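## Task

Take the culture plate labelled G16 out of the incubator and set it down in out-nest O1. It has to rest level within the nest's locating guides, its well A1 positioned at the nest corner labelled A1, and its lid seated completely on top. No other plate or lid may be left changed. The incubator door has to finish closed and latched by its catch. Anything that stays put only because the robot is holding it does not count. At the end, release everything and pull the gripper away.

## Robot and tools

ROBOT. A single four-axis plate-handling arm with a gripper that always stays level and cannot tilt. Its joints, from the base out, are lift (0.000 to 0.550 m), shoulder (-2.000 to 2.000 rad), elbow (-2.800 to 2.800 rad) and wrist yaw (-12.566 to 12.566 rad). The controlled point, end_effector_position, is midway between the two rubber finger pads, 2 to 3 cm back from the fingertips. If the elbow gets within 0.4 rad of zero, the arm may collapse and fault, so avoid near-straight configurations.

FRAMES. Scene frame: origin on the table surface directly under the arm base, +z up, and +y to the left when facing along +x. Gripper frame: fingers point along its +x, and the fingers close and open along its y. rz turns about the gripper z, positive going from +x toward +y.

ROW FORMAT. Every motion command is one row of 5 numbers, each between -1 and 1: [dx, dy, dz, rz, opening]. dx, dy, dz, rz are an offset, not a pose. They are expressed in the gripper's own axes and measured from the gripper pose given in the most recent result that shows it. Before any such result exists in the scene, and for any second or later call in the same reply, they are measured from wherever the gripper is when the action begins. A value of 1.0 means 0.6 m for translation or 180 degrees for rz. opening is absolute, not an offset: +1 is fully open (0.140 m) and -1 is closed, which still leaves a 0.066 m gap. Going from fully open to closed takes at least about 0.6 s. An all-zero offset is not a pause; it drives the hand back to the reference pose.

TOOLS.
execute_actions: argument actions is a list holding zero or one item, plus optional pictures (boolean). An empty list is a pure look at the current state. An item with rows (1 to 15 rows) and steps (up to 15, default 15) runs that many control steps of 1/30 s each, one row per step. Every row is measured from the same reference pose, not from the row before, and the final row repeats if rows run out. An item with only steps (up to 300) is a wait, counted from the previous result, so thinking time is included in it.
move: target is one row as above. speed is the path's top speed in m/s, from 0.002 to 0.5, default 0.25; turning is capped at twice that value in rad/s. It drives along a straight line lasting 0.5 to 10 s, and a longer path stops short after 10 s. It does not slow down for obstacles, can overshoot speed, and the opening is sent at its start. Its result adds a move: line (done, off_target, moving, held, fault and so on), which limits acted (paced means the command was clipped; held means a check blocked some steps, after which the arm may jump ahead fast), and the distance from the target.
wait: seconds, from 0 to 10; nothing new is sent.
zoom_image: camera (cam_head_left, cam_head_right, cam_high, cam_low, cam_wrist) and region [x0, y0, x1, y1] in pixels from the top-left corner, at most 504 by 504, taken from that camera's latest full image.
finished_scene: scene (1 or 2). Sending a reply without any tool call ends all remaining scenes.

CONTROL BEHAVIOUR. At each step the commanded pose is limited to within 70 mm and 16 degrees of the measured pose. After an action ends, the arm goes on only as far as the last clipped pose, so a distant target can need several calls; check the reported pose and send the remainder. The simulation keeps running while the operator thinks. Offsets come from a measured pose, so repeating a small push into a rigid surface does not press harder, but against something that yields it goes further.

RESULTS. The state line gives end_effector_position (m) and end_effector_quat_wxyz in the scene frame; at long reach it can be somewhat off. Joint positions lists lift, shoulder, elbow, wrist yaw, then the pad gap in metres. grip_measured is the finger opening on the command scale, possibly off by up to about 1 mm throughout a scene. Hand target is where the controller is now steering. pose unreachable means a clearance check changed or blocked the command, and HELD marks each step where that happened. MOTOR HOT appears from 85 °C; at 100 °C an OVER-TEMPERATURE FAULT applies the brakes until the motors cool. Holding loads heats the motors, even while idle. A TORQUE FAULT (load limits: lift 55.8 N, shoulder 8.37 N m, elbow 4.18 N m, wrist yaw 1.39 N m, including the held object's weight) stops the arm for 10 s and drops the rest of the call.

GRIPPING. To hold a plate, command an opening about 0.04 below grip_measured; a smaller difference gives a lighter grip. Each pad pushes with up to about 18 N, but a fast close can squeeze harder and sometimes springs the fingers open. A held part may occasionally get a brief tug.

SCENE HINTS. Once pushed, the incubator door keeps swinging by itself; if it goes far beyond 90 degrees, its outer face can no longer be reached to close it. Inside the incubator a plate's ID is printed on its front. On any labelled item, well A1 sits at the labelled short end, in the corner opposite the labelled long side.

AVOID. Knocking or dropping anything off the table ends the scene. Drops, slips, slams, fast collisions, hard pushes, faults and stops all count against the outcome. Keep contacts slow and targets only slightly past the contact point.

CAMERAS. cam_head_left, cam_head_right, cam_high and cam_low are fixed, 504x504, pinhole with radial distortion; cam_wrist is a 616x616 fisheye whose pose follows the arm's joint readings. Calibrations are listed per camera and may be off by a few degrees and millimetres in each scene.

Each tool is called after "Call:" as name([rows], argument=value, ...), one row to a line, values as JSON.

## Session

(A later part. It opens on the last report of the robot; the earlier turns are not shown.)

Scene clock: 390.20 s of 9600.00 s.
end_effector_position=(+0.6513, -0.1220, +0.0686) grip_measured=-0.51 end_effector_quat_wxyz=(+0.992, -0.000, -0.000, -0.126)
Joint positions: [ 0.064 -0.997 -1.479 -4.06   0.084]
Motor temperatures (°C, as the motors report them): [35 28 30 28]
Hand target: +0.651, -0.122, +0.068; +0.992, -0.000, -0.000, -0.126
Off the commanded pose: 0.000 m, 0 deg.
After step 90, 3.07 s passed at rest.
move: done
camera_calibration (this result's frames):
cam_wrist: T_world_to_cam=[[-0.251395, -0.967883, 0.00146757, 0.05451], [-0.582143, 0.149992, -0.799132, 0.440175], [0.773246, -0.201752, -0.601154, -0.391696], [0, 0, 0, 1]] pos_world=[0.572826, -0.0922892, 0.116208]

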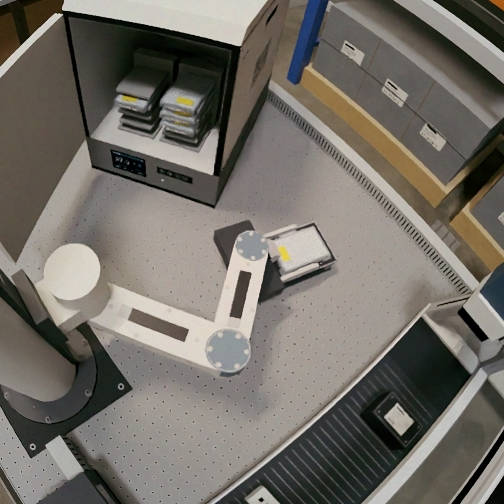

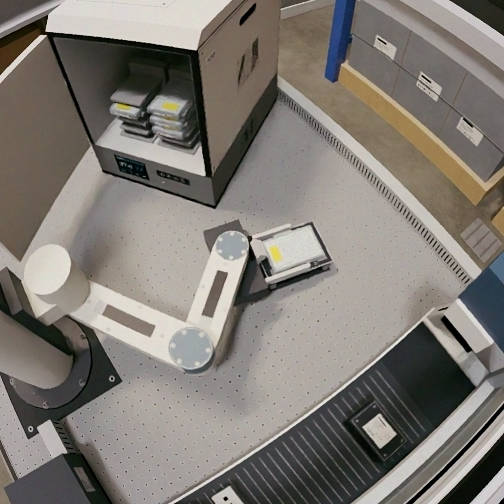

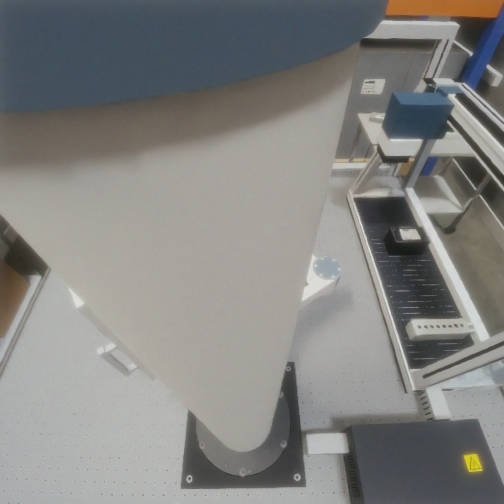

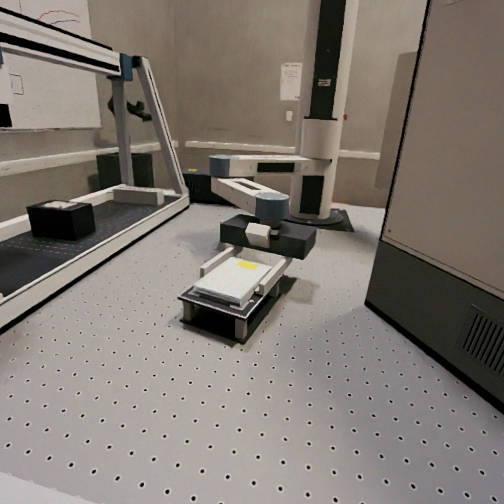

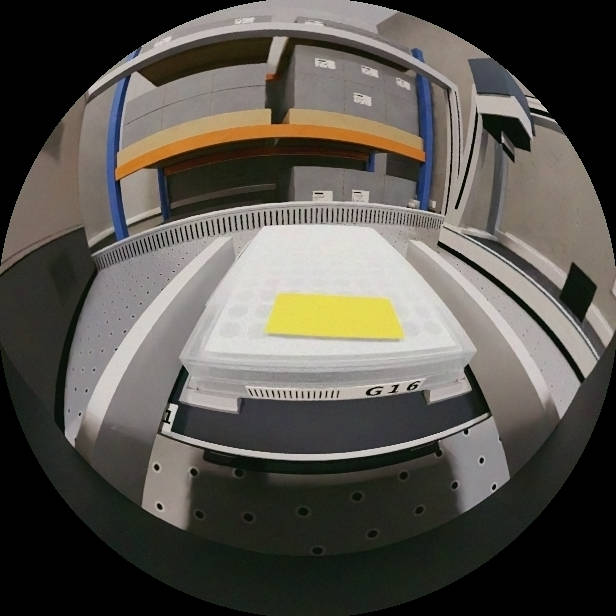

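Call:
execute_actions([
  {"rows": [[0,0,0,0,-0.54],[0,0,0,0,-0.53],[0,0,0,0,-0.52],[0,0,0,0,-0.51],[0,0,0,0,-0.50],[0,0,0,0,-0.49],[0,0,0,0,-0.47],[0,0,0,0,-0.45],[0,0,0,0,-0.42],[0,0,0,0,-0.38],[0,0,0,0,-0.34],[0,0,0,0,-0.30],[0,0,0,0,-0.26],[0,0,0,0,-0.22],[0,0,0,0,-0.2]], "steps": 15},
])

Scene clock: 393.57 s of 9600.00 s.
end_effector_position=(+0.6513, -0.1220, +0.0686) grip_measured=-0.21 end_effector_quat_wxyz=(+0.992, -0.000, -0.000, -0.126)
Joint positions: [ 0.064 -0.997 -1.479 -4.06   0.095]
Motor temperatures (°C, as the motors report them): [35 28 30 28]
Hand target: +0.651, -0.122, +0.069; +0.992, -0.000, -0.000, -0.126
Off the commanded pose: 0.000 m, 0 deg.
Steps of this call (steps 1 to 86: nothing new was sent; steps 87 to 101: all 15 steps of this action). Readings (end_effector_position):
87: (+0.6513, -0.1220, +0.0686)
88: (+0.6513, -0.1220, +0.0687)
90: (+0.6513, -0.1220, +0.0687)
94: (+0.6513, -0.1220, +0.0686)
101: the state above
camera_calibration (this result's frames):
cam_wrist: T_world_to_cam=[[-0.2514, -0.967882, 0.00146757, 0.0545133], [-0.582142, 0.149995, -0.799132, 0.440202], [0.773246, -0.201756, -0.601154, -0.391674], [0, 0, 0, 1]] pos_world=[0.572825, -0.0922881, 0.116244]

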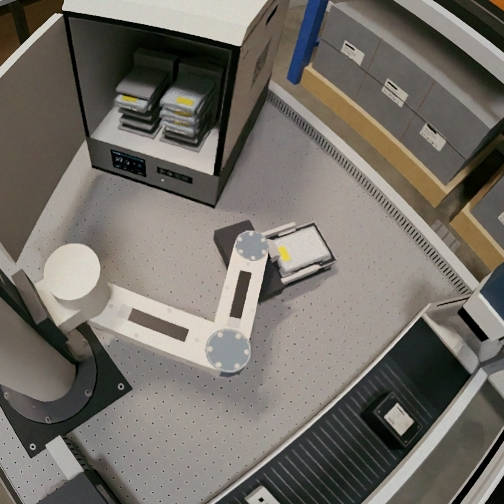

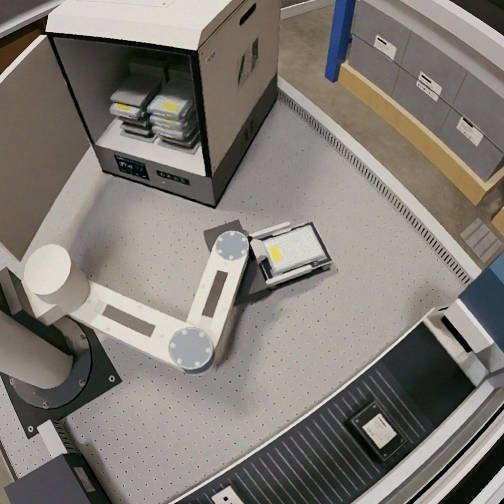

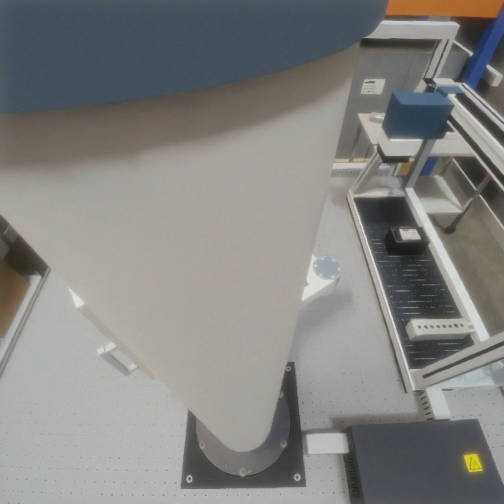

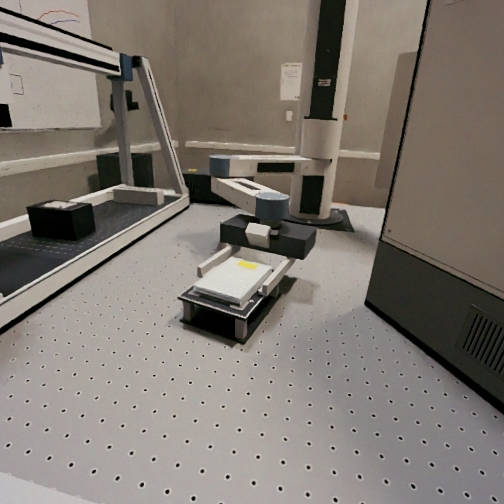

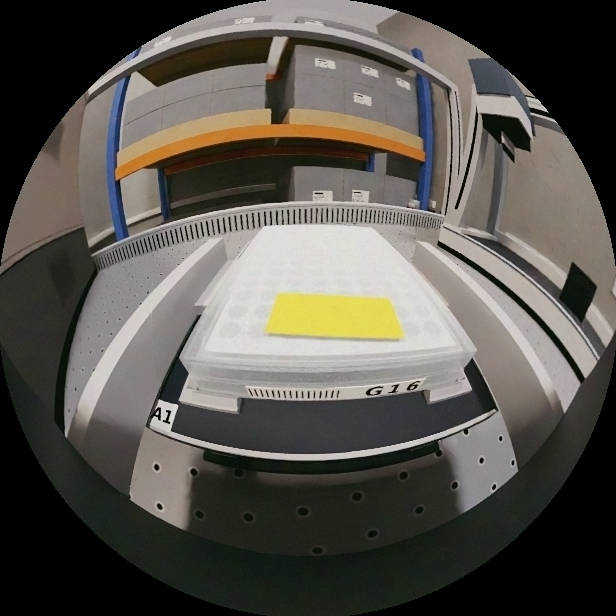

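Call:
move(target=[0, 0, 0.12, 0, -0.15], speed=0.15)

Scene clock: 396.23 s of 9600.00 s.
end_effector_position=(+0.6513, -0.1221, +0.1407) grip_measured=-0.15 end_effector_quat_wxyz=(+0.992, -0.000, -0.000, -0.126)
Joint positions: [ 0.136 -0.997 -1.479 -4.06   0.097]
Motor temperatures (°C, as the motors report them): [35 28 30 28]
Hand target: +0.651, -0.122, +0.141; +0.992, -0.000, -0.000, -0.126
Off the commanded pose: 0.000 m, 0 deg.
move: done
camera_calibration (this result's frames):
cam_wrist: T_world_to_cam=[[-0.251478, -0.967862, 0.00146757, 0.0544379], [-0.58213, 0.150042, -0.799132, 0.497775], [0.773229, -0.201818, -0.601154, -0.348377], [0, 0, 0, 1]] pos_world=[0.572835, -0.0923078, 0.18828]

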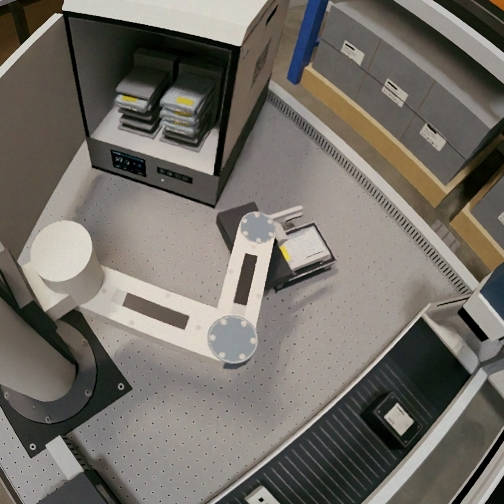

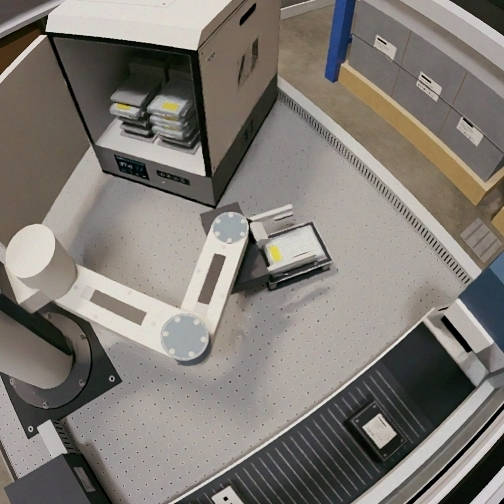

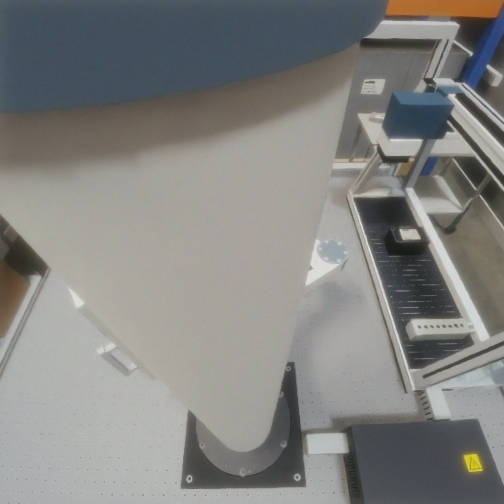

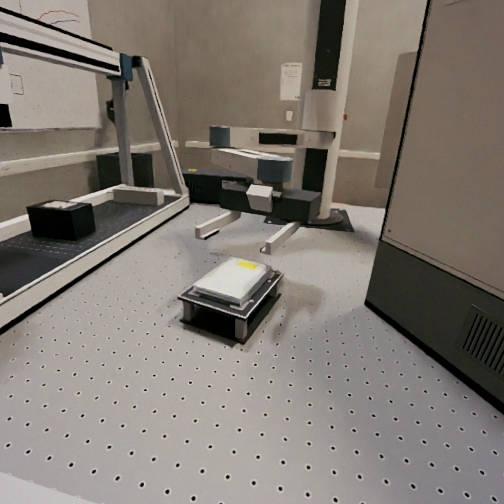

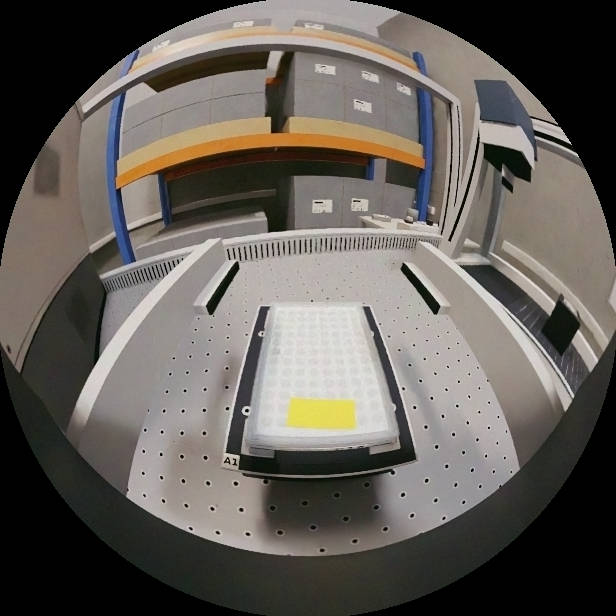

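Call:
zoom_image(camera="cam_wrist", region=[215, 290, 425, 490])

Call:
zoom_image(camera="cam_low", region=[172, 250, 292, 350])

Region (215, 290, 425, 490) of cam_wrist's 616x616 image, scaled by 2.400, with more detail than that image has; it fills the top 480 rows of this view, and the rest is white.

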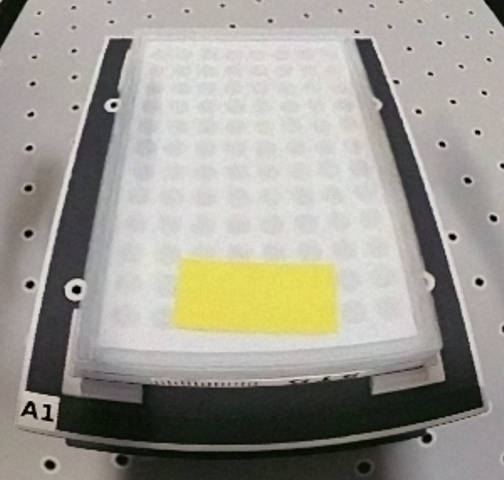

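Region (172, 250, 292, 350) of cam_low's 504x504 image, scaled by 4.200, with more detail than that image has.

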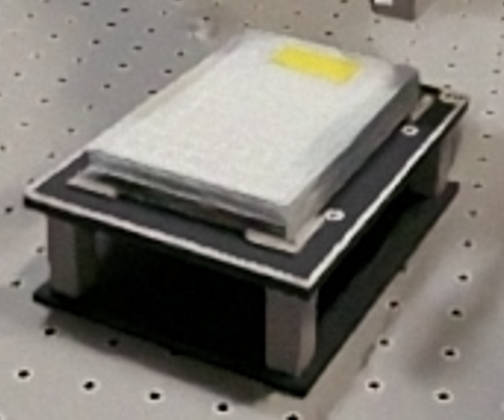

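Call:
move(target=[-0.5266, 0.4136, 0.6872, 0.1001, -1], speed=0.35)

Scene clock: 430.27 s of 9600.00 s.
end_effector_position=(+0.4078, +0.1976, +0.5530) grip_measured=-1.00 end_effector_quat_wxyz=(+1.000, -0.000, -0.000, +0.031)
Joint positions: [ 0.548  0.128 -0.82  -5.529  0.066]
Motor temperatures (°C, as the motors report them): [35 28 30 28]
Hand target: +0.408, +0.197, +0.553; +1.000, -0.000, -0.000, +0.031
Off the commanded pose: 0.000 m, 0 deg.
After step 90, 28.90 s passed at rest.
move: done
camera_calibration (this result's frames):
cam_wrist: T_world_to_cam=[[0.0607208, -0.998154, 0.00146757, 0.180659], [-0.599974, -0.0376732, -0.799132, 0.681942], [0.797712, 0.0476434, -0.601154, 0.0930548], [0, 0, 0, 1]] pos_world=[0.323947, 0.201583, 0.600636]

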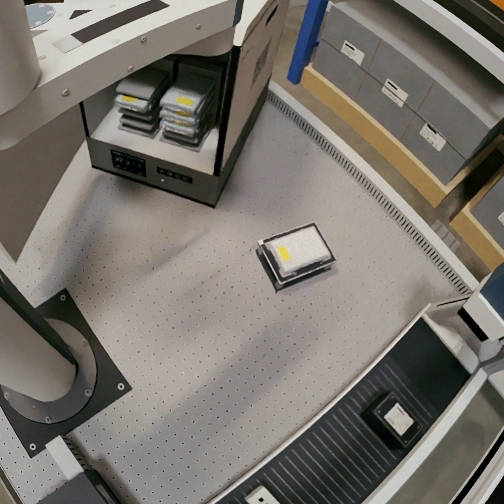

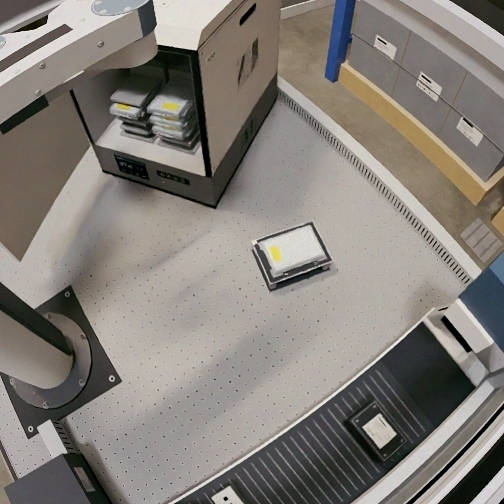

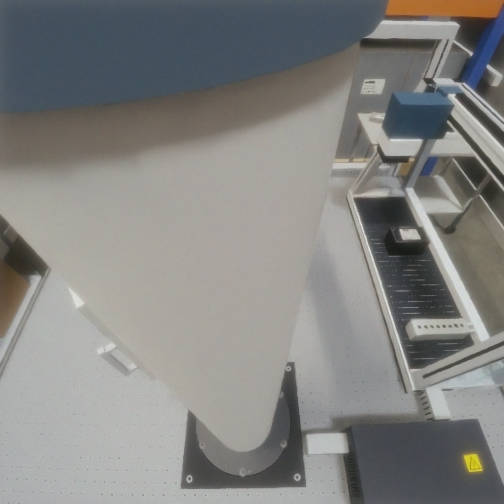

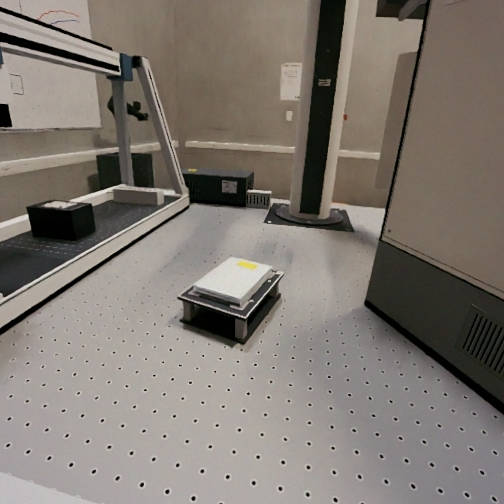

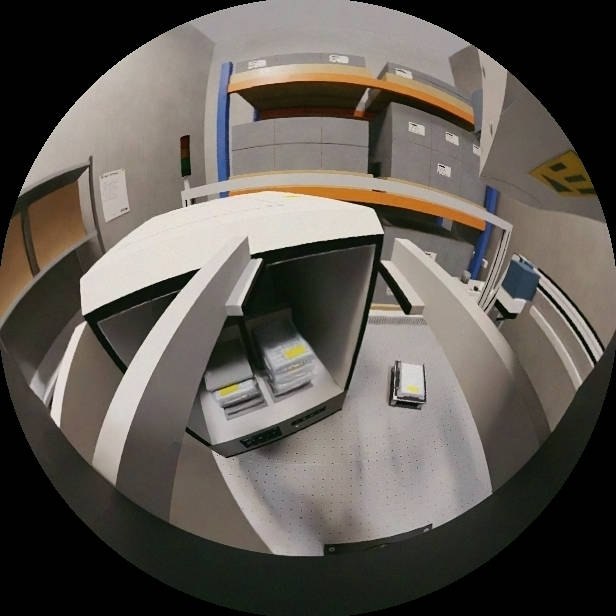

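Call:
move(target=[-0.4700, 0.3032, 0, 0, -1], speed=0.3)

Scene clock: 432.83 s of 9600.00 s.
end_effector_position=(+0.1151, +0.3619, +0.5530) grip_measured=-1.00 end_effector_quat_wxyz=(+1.000, -0.000, -0.000, +0.031)
Joint positions: [ 0.548  1.469 -1.786 -5.905  0.066]
Motor temperatures (°C, as the motors report them): [35 28 30 28]
Hand target: +0.115, +0.362, +0.553; +1.000, -0.000, -0.000, +0.031
Off the commanded pose: 0.000 m, 0 deg.
move: done
camera_calibration (this result's frames):
cam_wrist: T_world_to_cam=[[0.0607964, -0.998149, 0.00146757, 0.362483], [-0.599971, -0.0377187, -0.799132, 0.512585], [0.797708, 0.0477039, -0.601154, 0.318647], [0, 0, 0, 1]] pos_world=[0.0313115, 0.365945, 0.600647]

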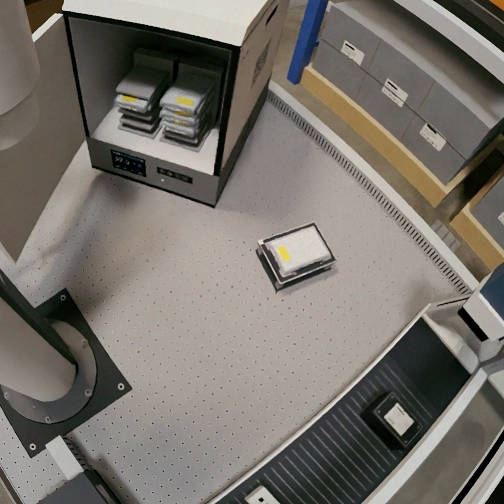

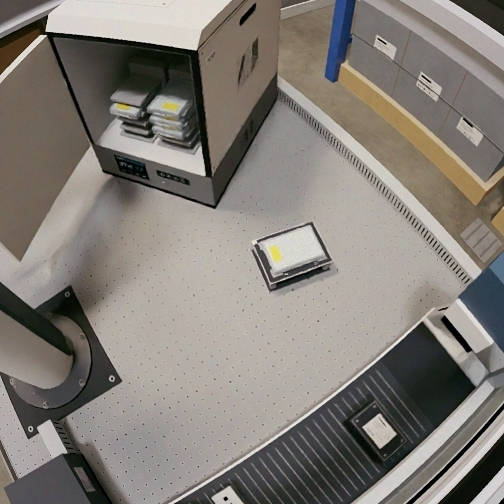

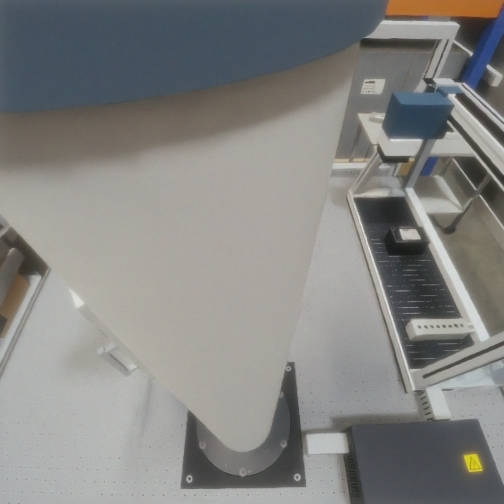

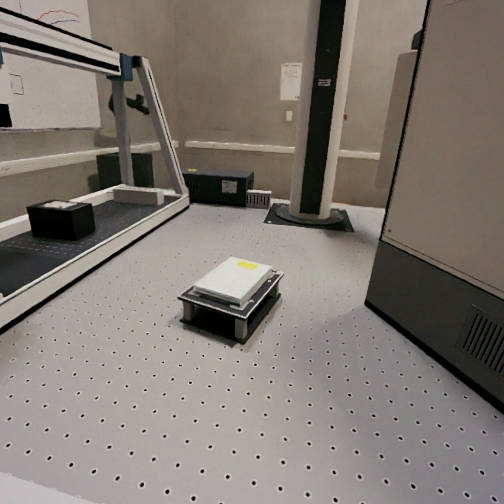

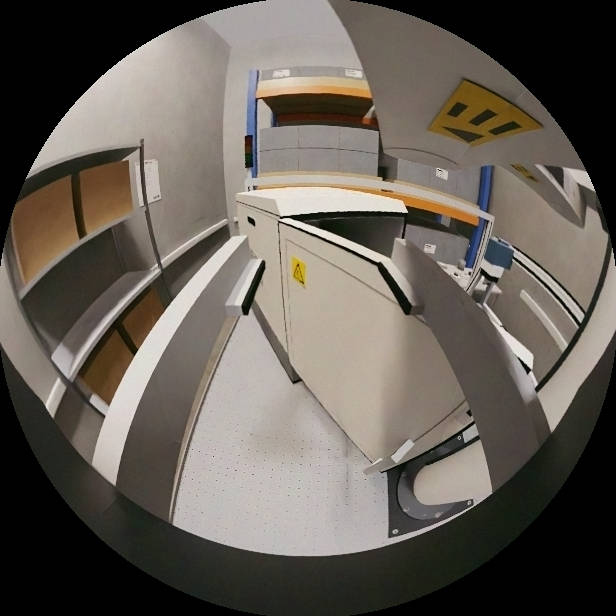

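Call:
zoom_image(camera="cam_wrist", region=[270, 200, 450, 340])

Call:
zoom_image(camera="cam_head_right", region=[240, 210, 345, 300])

Call:
zoom_image(camera="cam_head_left", region=[90, 40, 250, 180])

Region (270, 200, 450, 340) of cam_wrist's 616x616 image, scaled by 2.800, with more detail than that image has.

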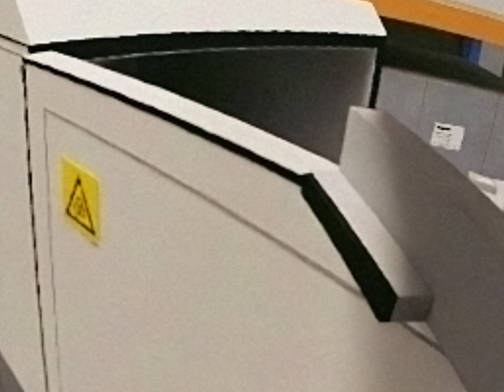

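Region (240, 210, 345, 300) of cam_head_right's 504x504 image, scaled by 4.800, with more detail than that image has; it fills the top 432 rows of this view, and the rest is white.

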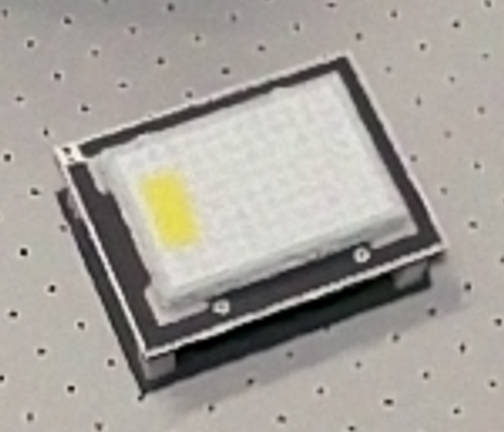

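Region (90, 40, 250, 180) of cam_head_left's 504x504 image, scaled by 3.150, with more detail than that image has; it fills the top 441 rows of this view, and the rest is white.

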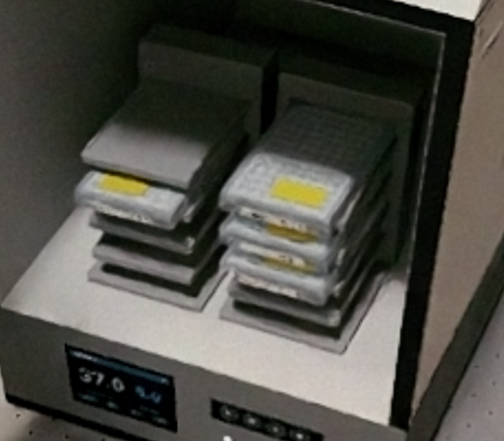

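Call:
move(target=[0.0205, -0.0306, -0.0967, 0, -1], speed=0.15)

Scene clock: 450.47 s of 9600.00 s.
end_effector_position=(+0.1285, +0.3444, +0.4950) grip_measured=-1.00 end_effector_quat_wxyz=(+1.000, -0.000, -0.000, +0.031)
Joint positions: [ 0.49   1.405 -1.656 -5.97   0.066]
Motor temperatures (°C, as the motors report them): [35 28 30 28]
Hand target: +0.129, +0.344, +0.495; +1.000, -0.000, -0.000, +0.031
Off the commanded pose: 0.000 m, 0 deg.
After step 90, 13.90 s passed at rest.
move: done
camera_calibration (this result's frames):
cam_wrist: T_world_to_cam=[[0.0610262, -0.998135, 0.00146757, 0.344219], [-0.599962, -0.0378568, -0.799132, 0.473602], [0.797697, 0.0478875, -0.601154, 0.273848], [0, 0, 0, 1]] pos_world=[0.0446894, 0.348393, 0.54259]

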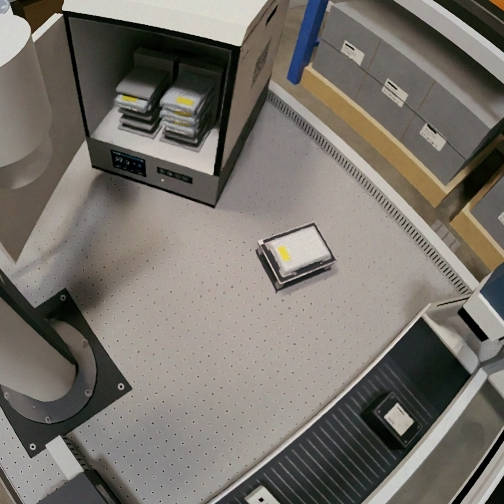

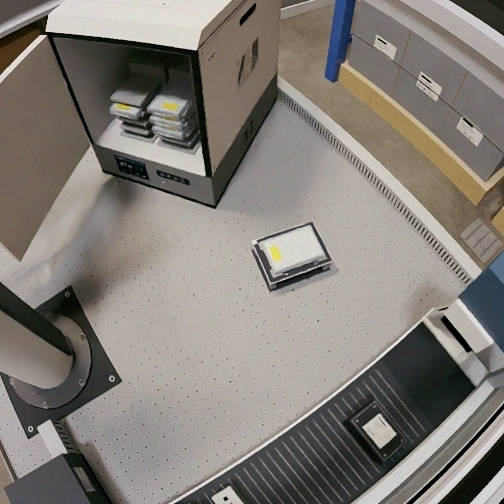

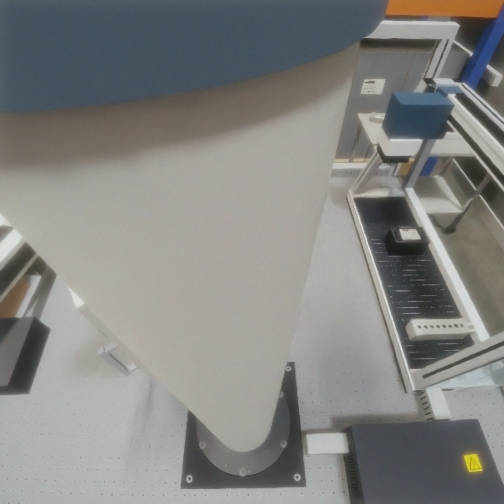

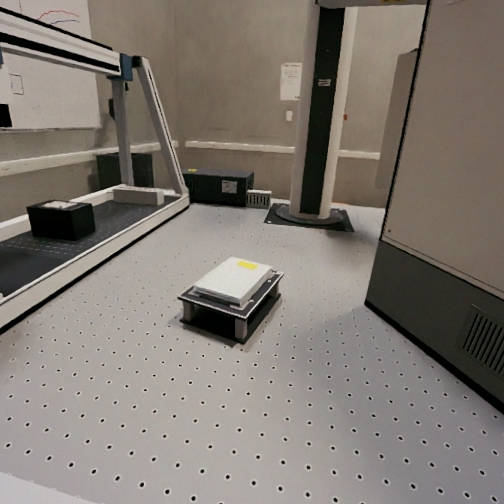

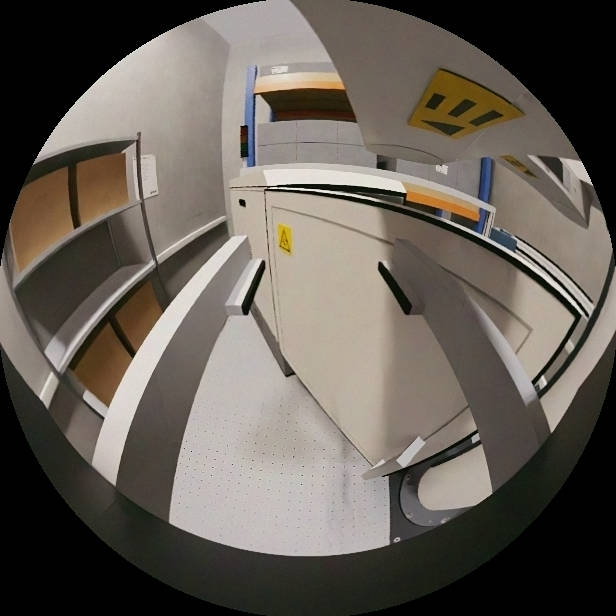

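Call:
zoom_image(camera="cam_wrist", region=[250, 160, 430, 300])

Region (250, 160, 430, 300) of cam_wrist's 616x616 image, scaled by 2.800, with more detail than that image has.

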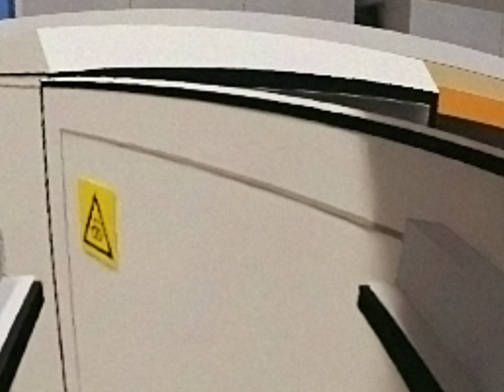

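Call:
move(target=[0.0159, -0.0121, 0, 0, -1], speed=0.025)

Call:
move(target=[0.3335, -0.2531, 0, 0, -1], speed=0.07)

Scene clock: 479.40 s of 9600.00 s.
end_effector_position=(+0.1385, +0.3378, +0.4950) grip_measured=-1.00 end_effector_quat_wxyz=(+1.000, -0.000, -0.000, +0.031)
Joint positions: [ 0.49   1.365 -1.596 -5.99   0.066]
Motor temperatures (°C, as the motors report them): [35 28 30 28]
Hand target: +0.138, +0.338, +0.495; +1.000, -0.000, -0.000, +0.031
Off the commanded pose: 0.000 m, 0 deg.
After step 90, 25.23 s passed at rest.
move: done
camera_calibration (this result's frames):
cam_wrist: T_world_to_cam=[[0.0611647, -0.998127, 0.00146757, 0.336989], [-0.599957, -0.0379401, -0.799132, 0.479356], [0.797691, 0.0479982, -0.601154, 0.266184], [0, 0, 0, 1]] pos_world=[0.0546489, 0.341768, 0.542592]

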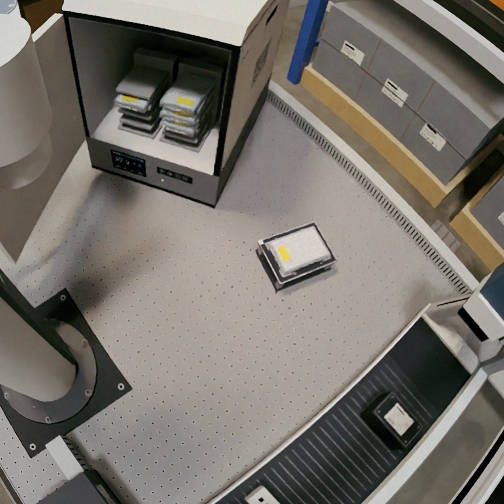

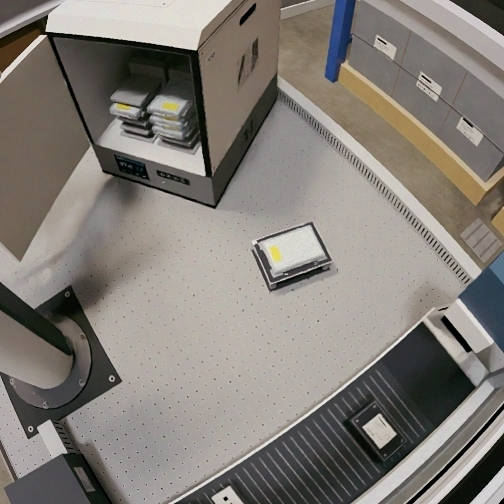

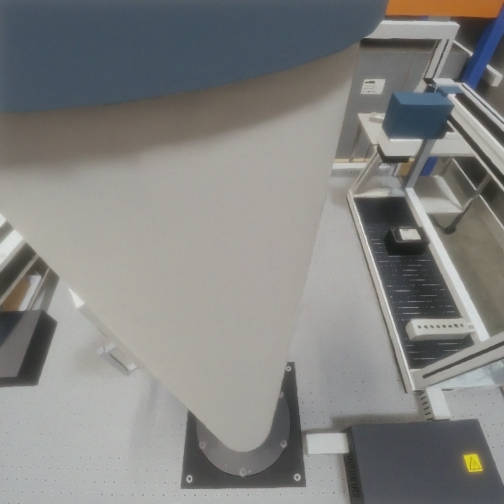

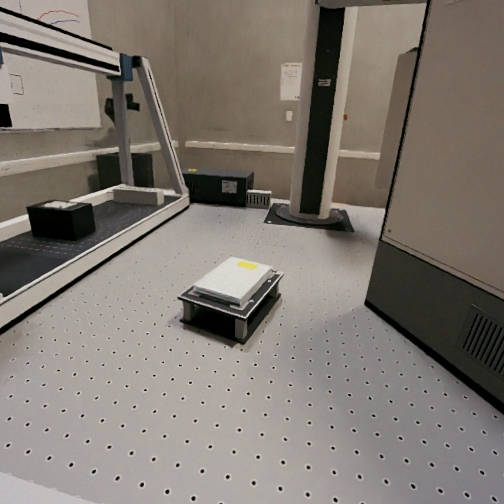

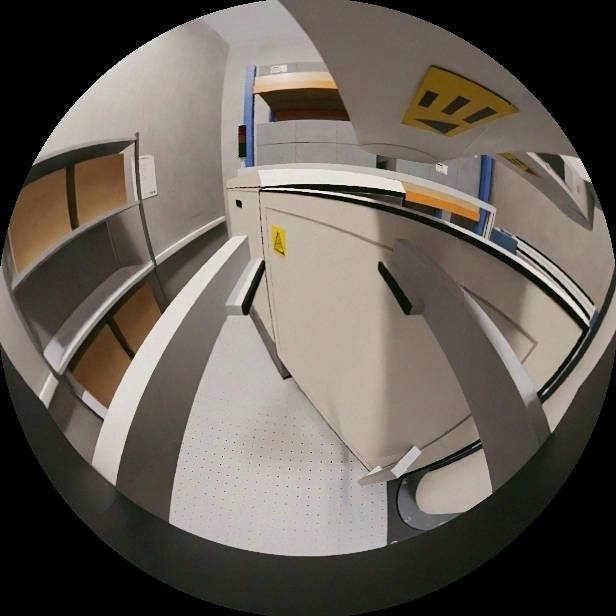

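Scene clock: 483.27 s of 9600.00 s.
end_effector_position=(+0.3475, +0.1984, +0.4950) grip_measured=-1.00 end_effector_quat_wxyz=(+1.000, -0.000, -0.000, +0.031)
Joint positions: [ 0.49   0.395 -0.744 -5.873  0.066]
Motor temperatures (°C, as the motors report them): [35 28 30 28]
Hand target: +0.347, +0.198, +0.495; +1.000, -0.000, -0.000, +0.031
Off the commanded pose: 0.000 m, 0 deg.
move: done
camera_calibration (this result's frames):
cam_wrist: T_world_to_cam=[[0.0605013, -0.998167, 0.00146757, 0.185294], [-0.599982, -0.0375413, -0.799132, 0.599436], [0.797722, 0.047468, -0.601154, 0.106176], [0, 0, 0, 1]] pos_world=[0.263741, 0.202418, 0.542585]

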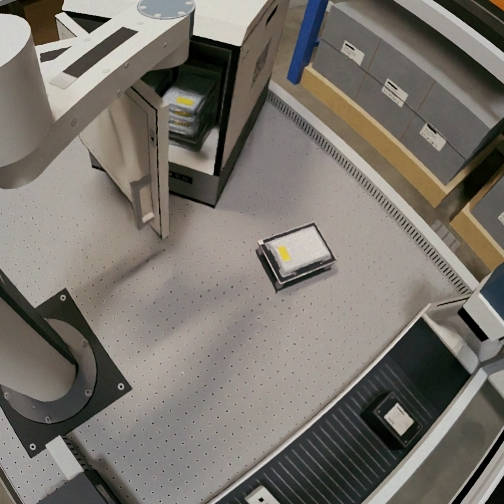

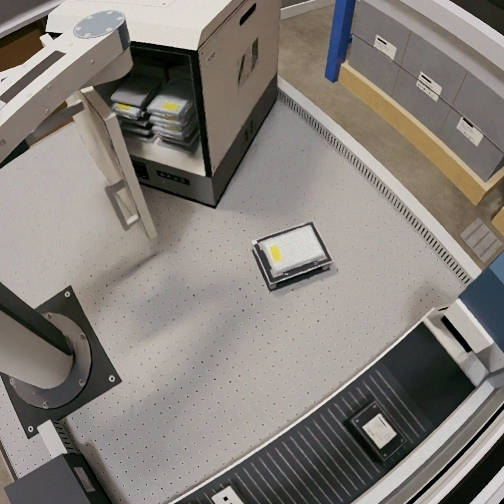

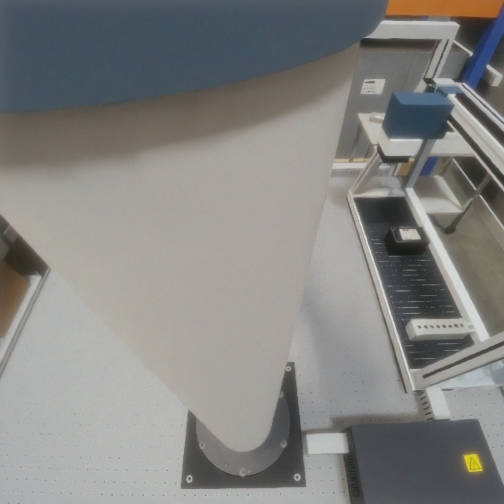

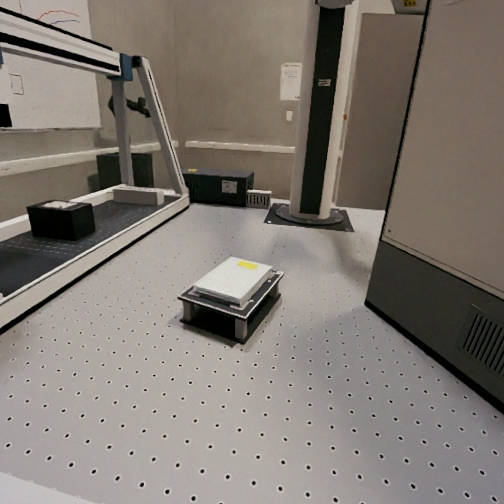

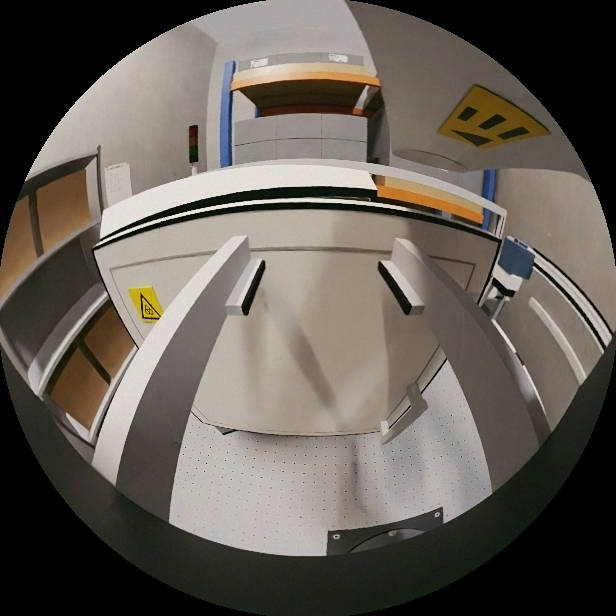

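Call:
move(target=[0.1946, -0.0322, 0, 0.1591, -1], speed=0.085)

Scene clock: 489.47 s of 9600.00 s.
end_effector_position=(+0.4652, +0.1861, +0.4950) grip_measured=-1.00 end_effector_quat_wxyz=(+0.961, -0.000, -0.000, +0.277)
Joint positions: [ 0.49  -0.415 -0.795 -4.512  0.066]
Motor temperatures (°C, as the motors report them): [35 28 30 28]
Hand target: +0.465, +0.186, +0.495; +0.961, -0.000, -0.000, +0.277
Off the commanded pose: 0.000 m, 0 deg.
move: done
camera_calibration (this result's frames):
cam_wrist: T_world_to_cam=[[0.530949, -0.847403, 0.00146757, -0.0810044], [-0.508798, -0.320176, -0.799132, 0.679737], [0.677656, 0.423551, -0.601154, -0.00121972], [0, 0, 0, 1]] pos_world=[0.389684, 0.149509, 0.542585]

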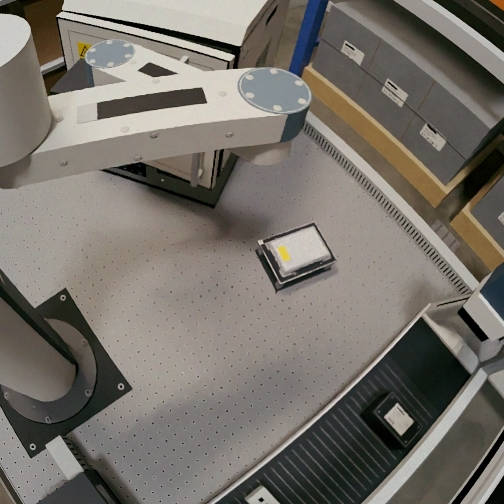

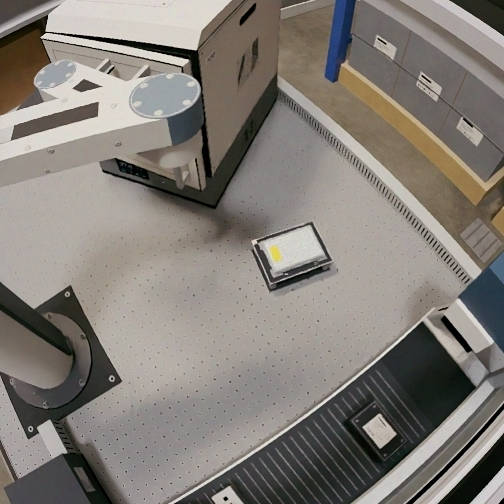

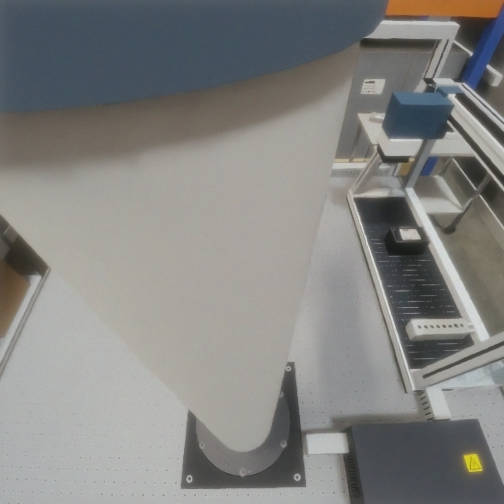

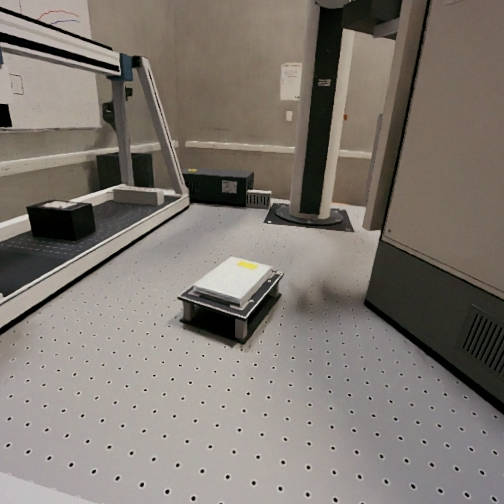

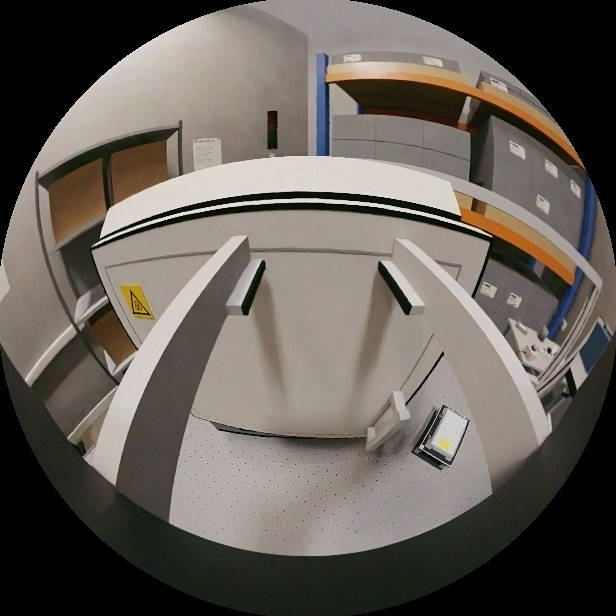

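Call:
move(target=[0.0283, 0, 0, 0, -1], speed=0.015)

Scene clock: 492.40 s of 9600.00 s.
end_effector_position=(+0.4796, +0.1948, +0.4950) grip_measured=-1.00 end_effector_quat_wxyz=(+0.961, -0.000, -0.000, +0.276)
Joint positions: [ 0.49  -0.397 -0.868 -4.459  0.066]
Motor temperatures (°C, as the motors report them): [35 28 30 28]
Hand target: +0.480, +0.195, +0.495; +0.961, -0.000, -0.000, +0.277
Off the commanded pose: 0.000 m, 0 deg.
move: done
camera_calibration (this result's frames):
cam_wrist: T_world_to_cam=[[0.529743, -0.848157, 0.00146757, -0.0805423], [-0.509253, -0.319452, -0.799132, 0.689947], [0.678258, 0.422587, -0.601154, -0.0147917], [0, 0, 0, 1]] pos_world=[0.404057, 0.158344, 0.542585]

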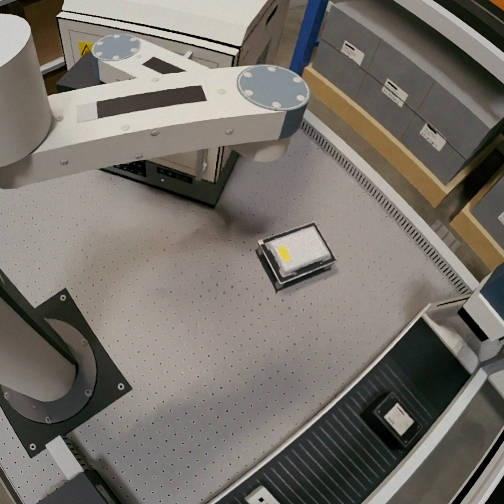

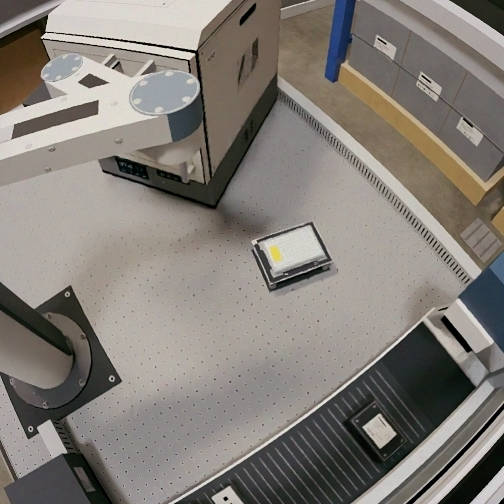

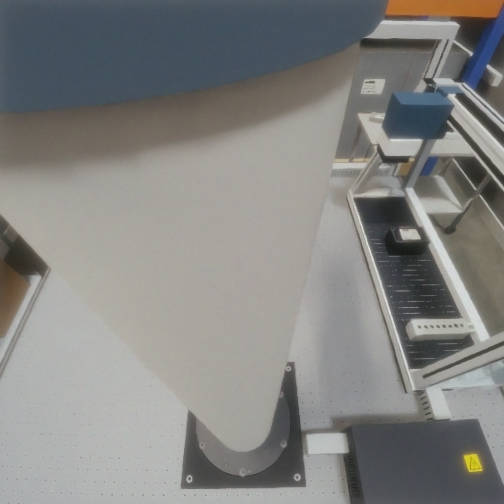

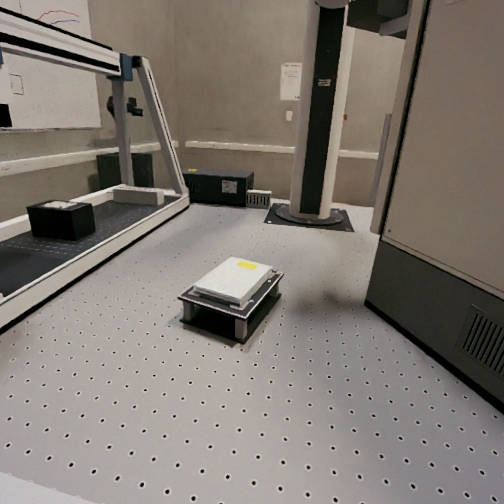

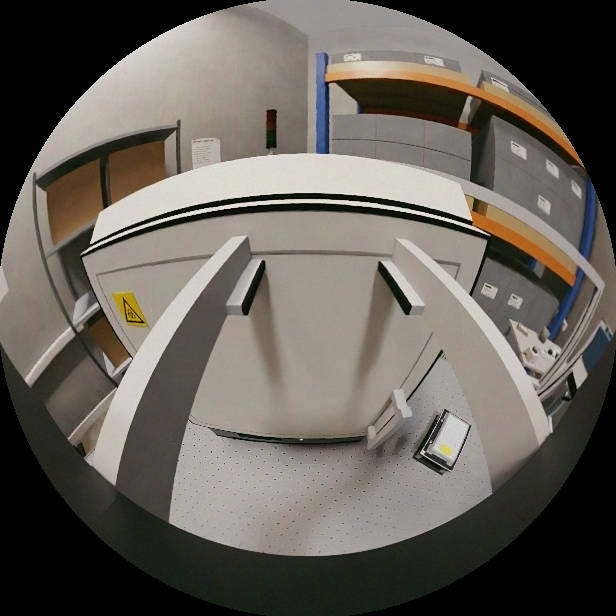

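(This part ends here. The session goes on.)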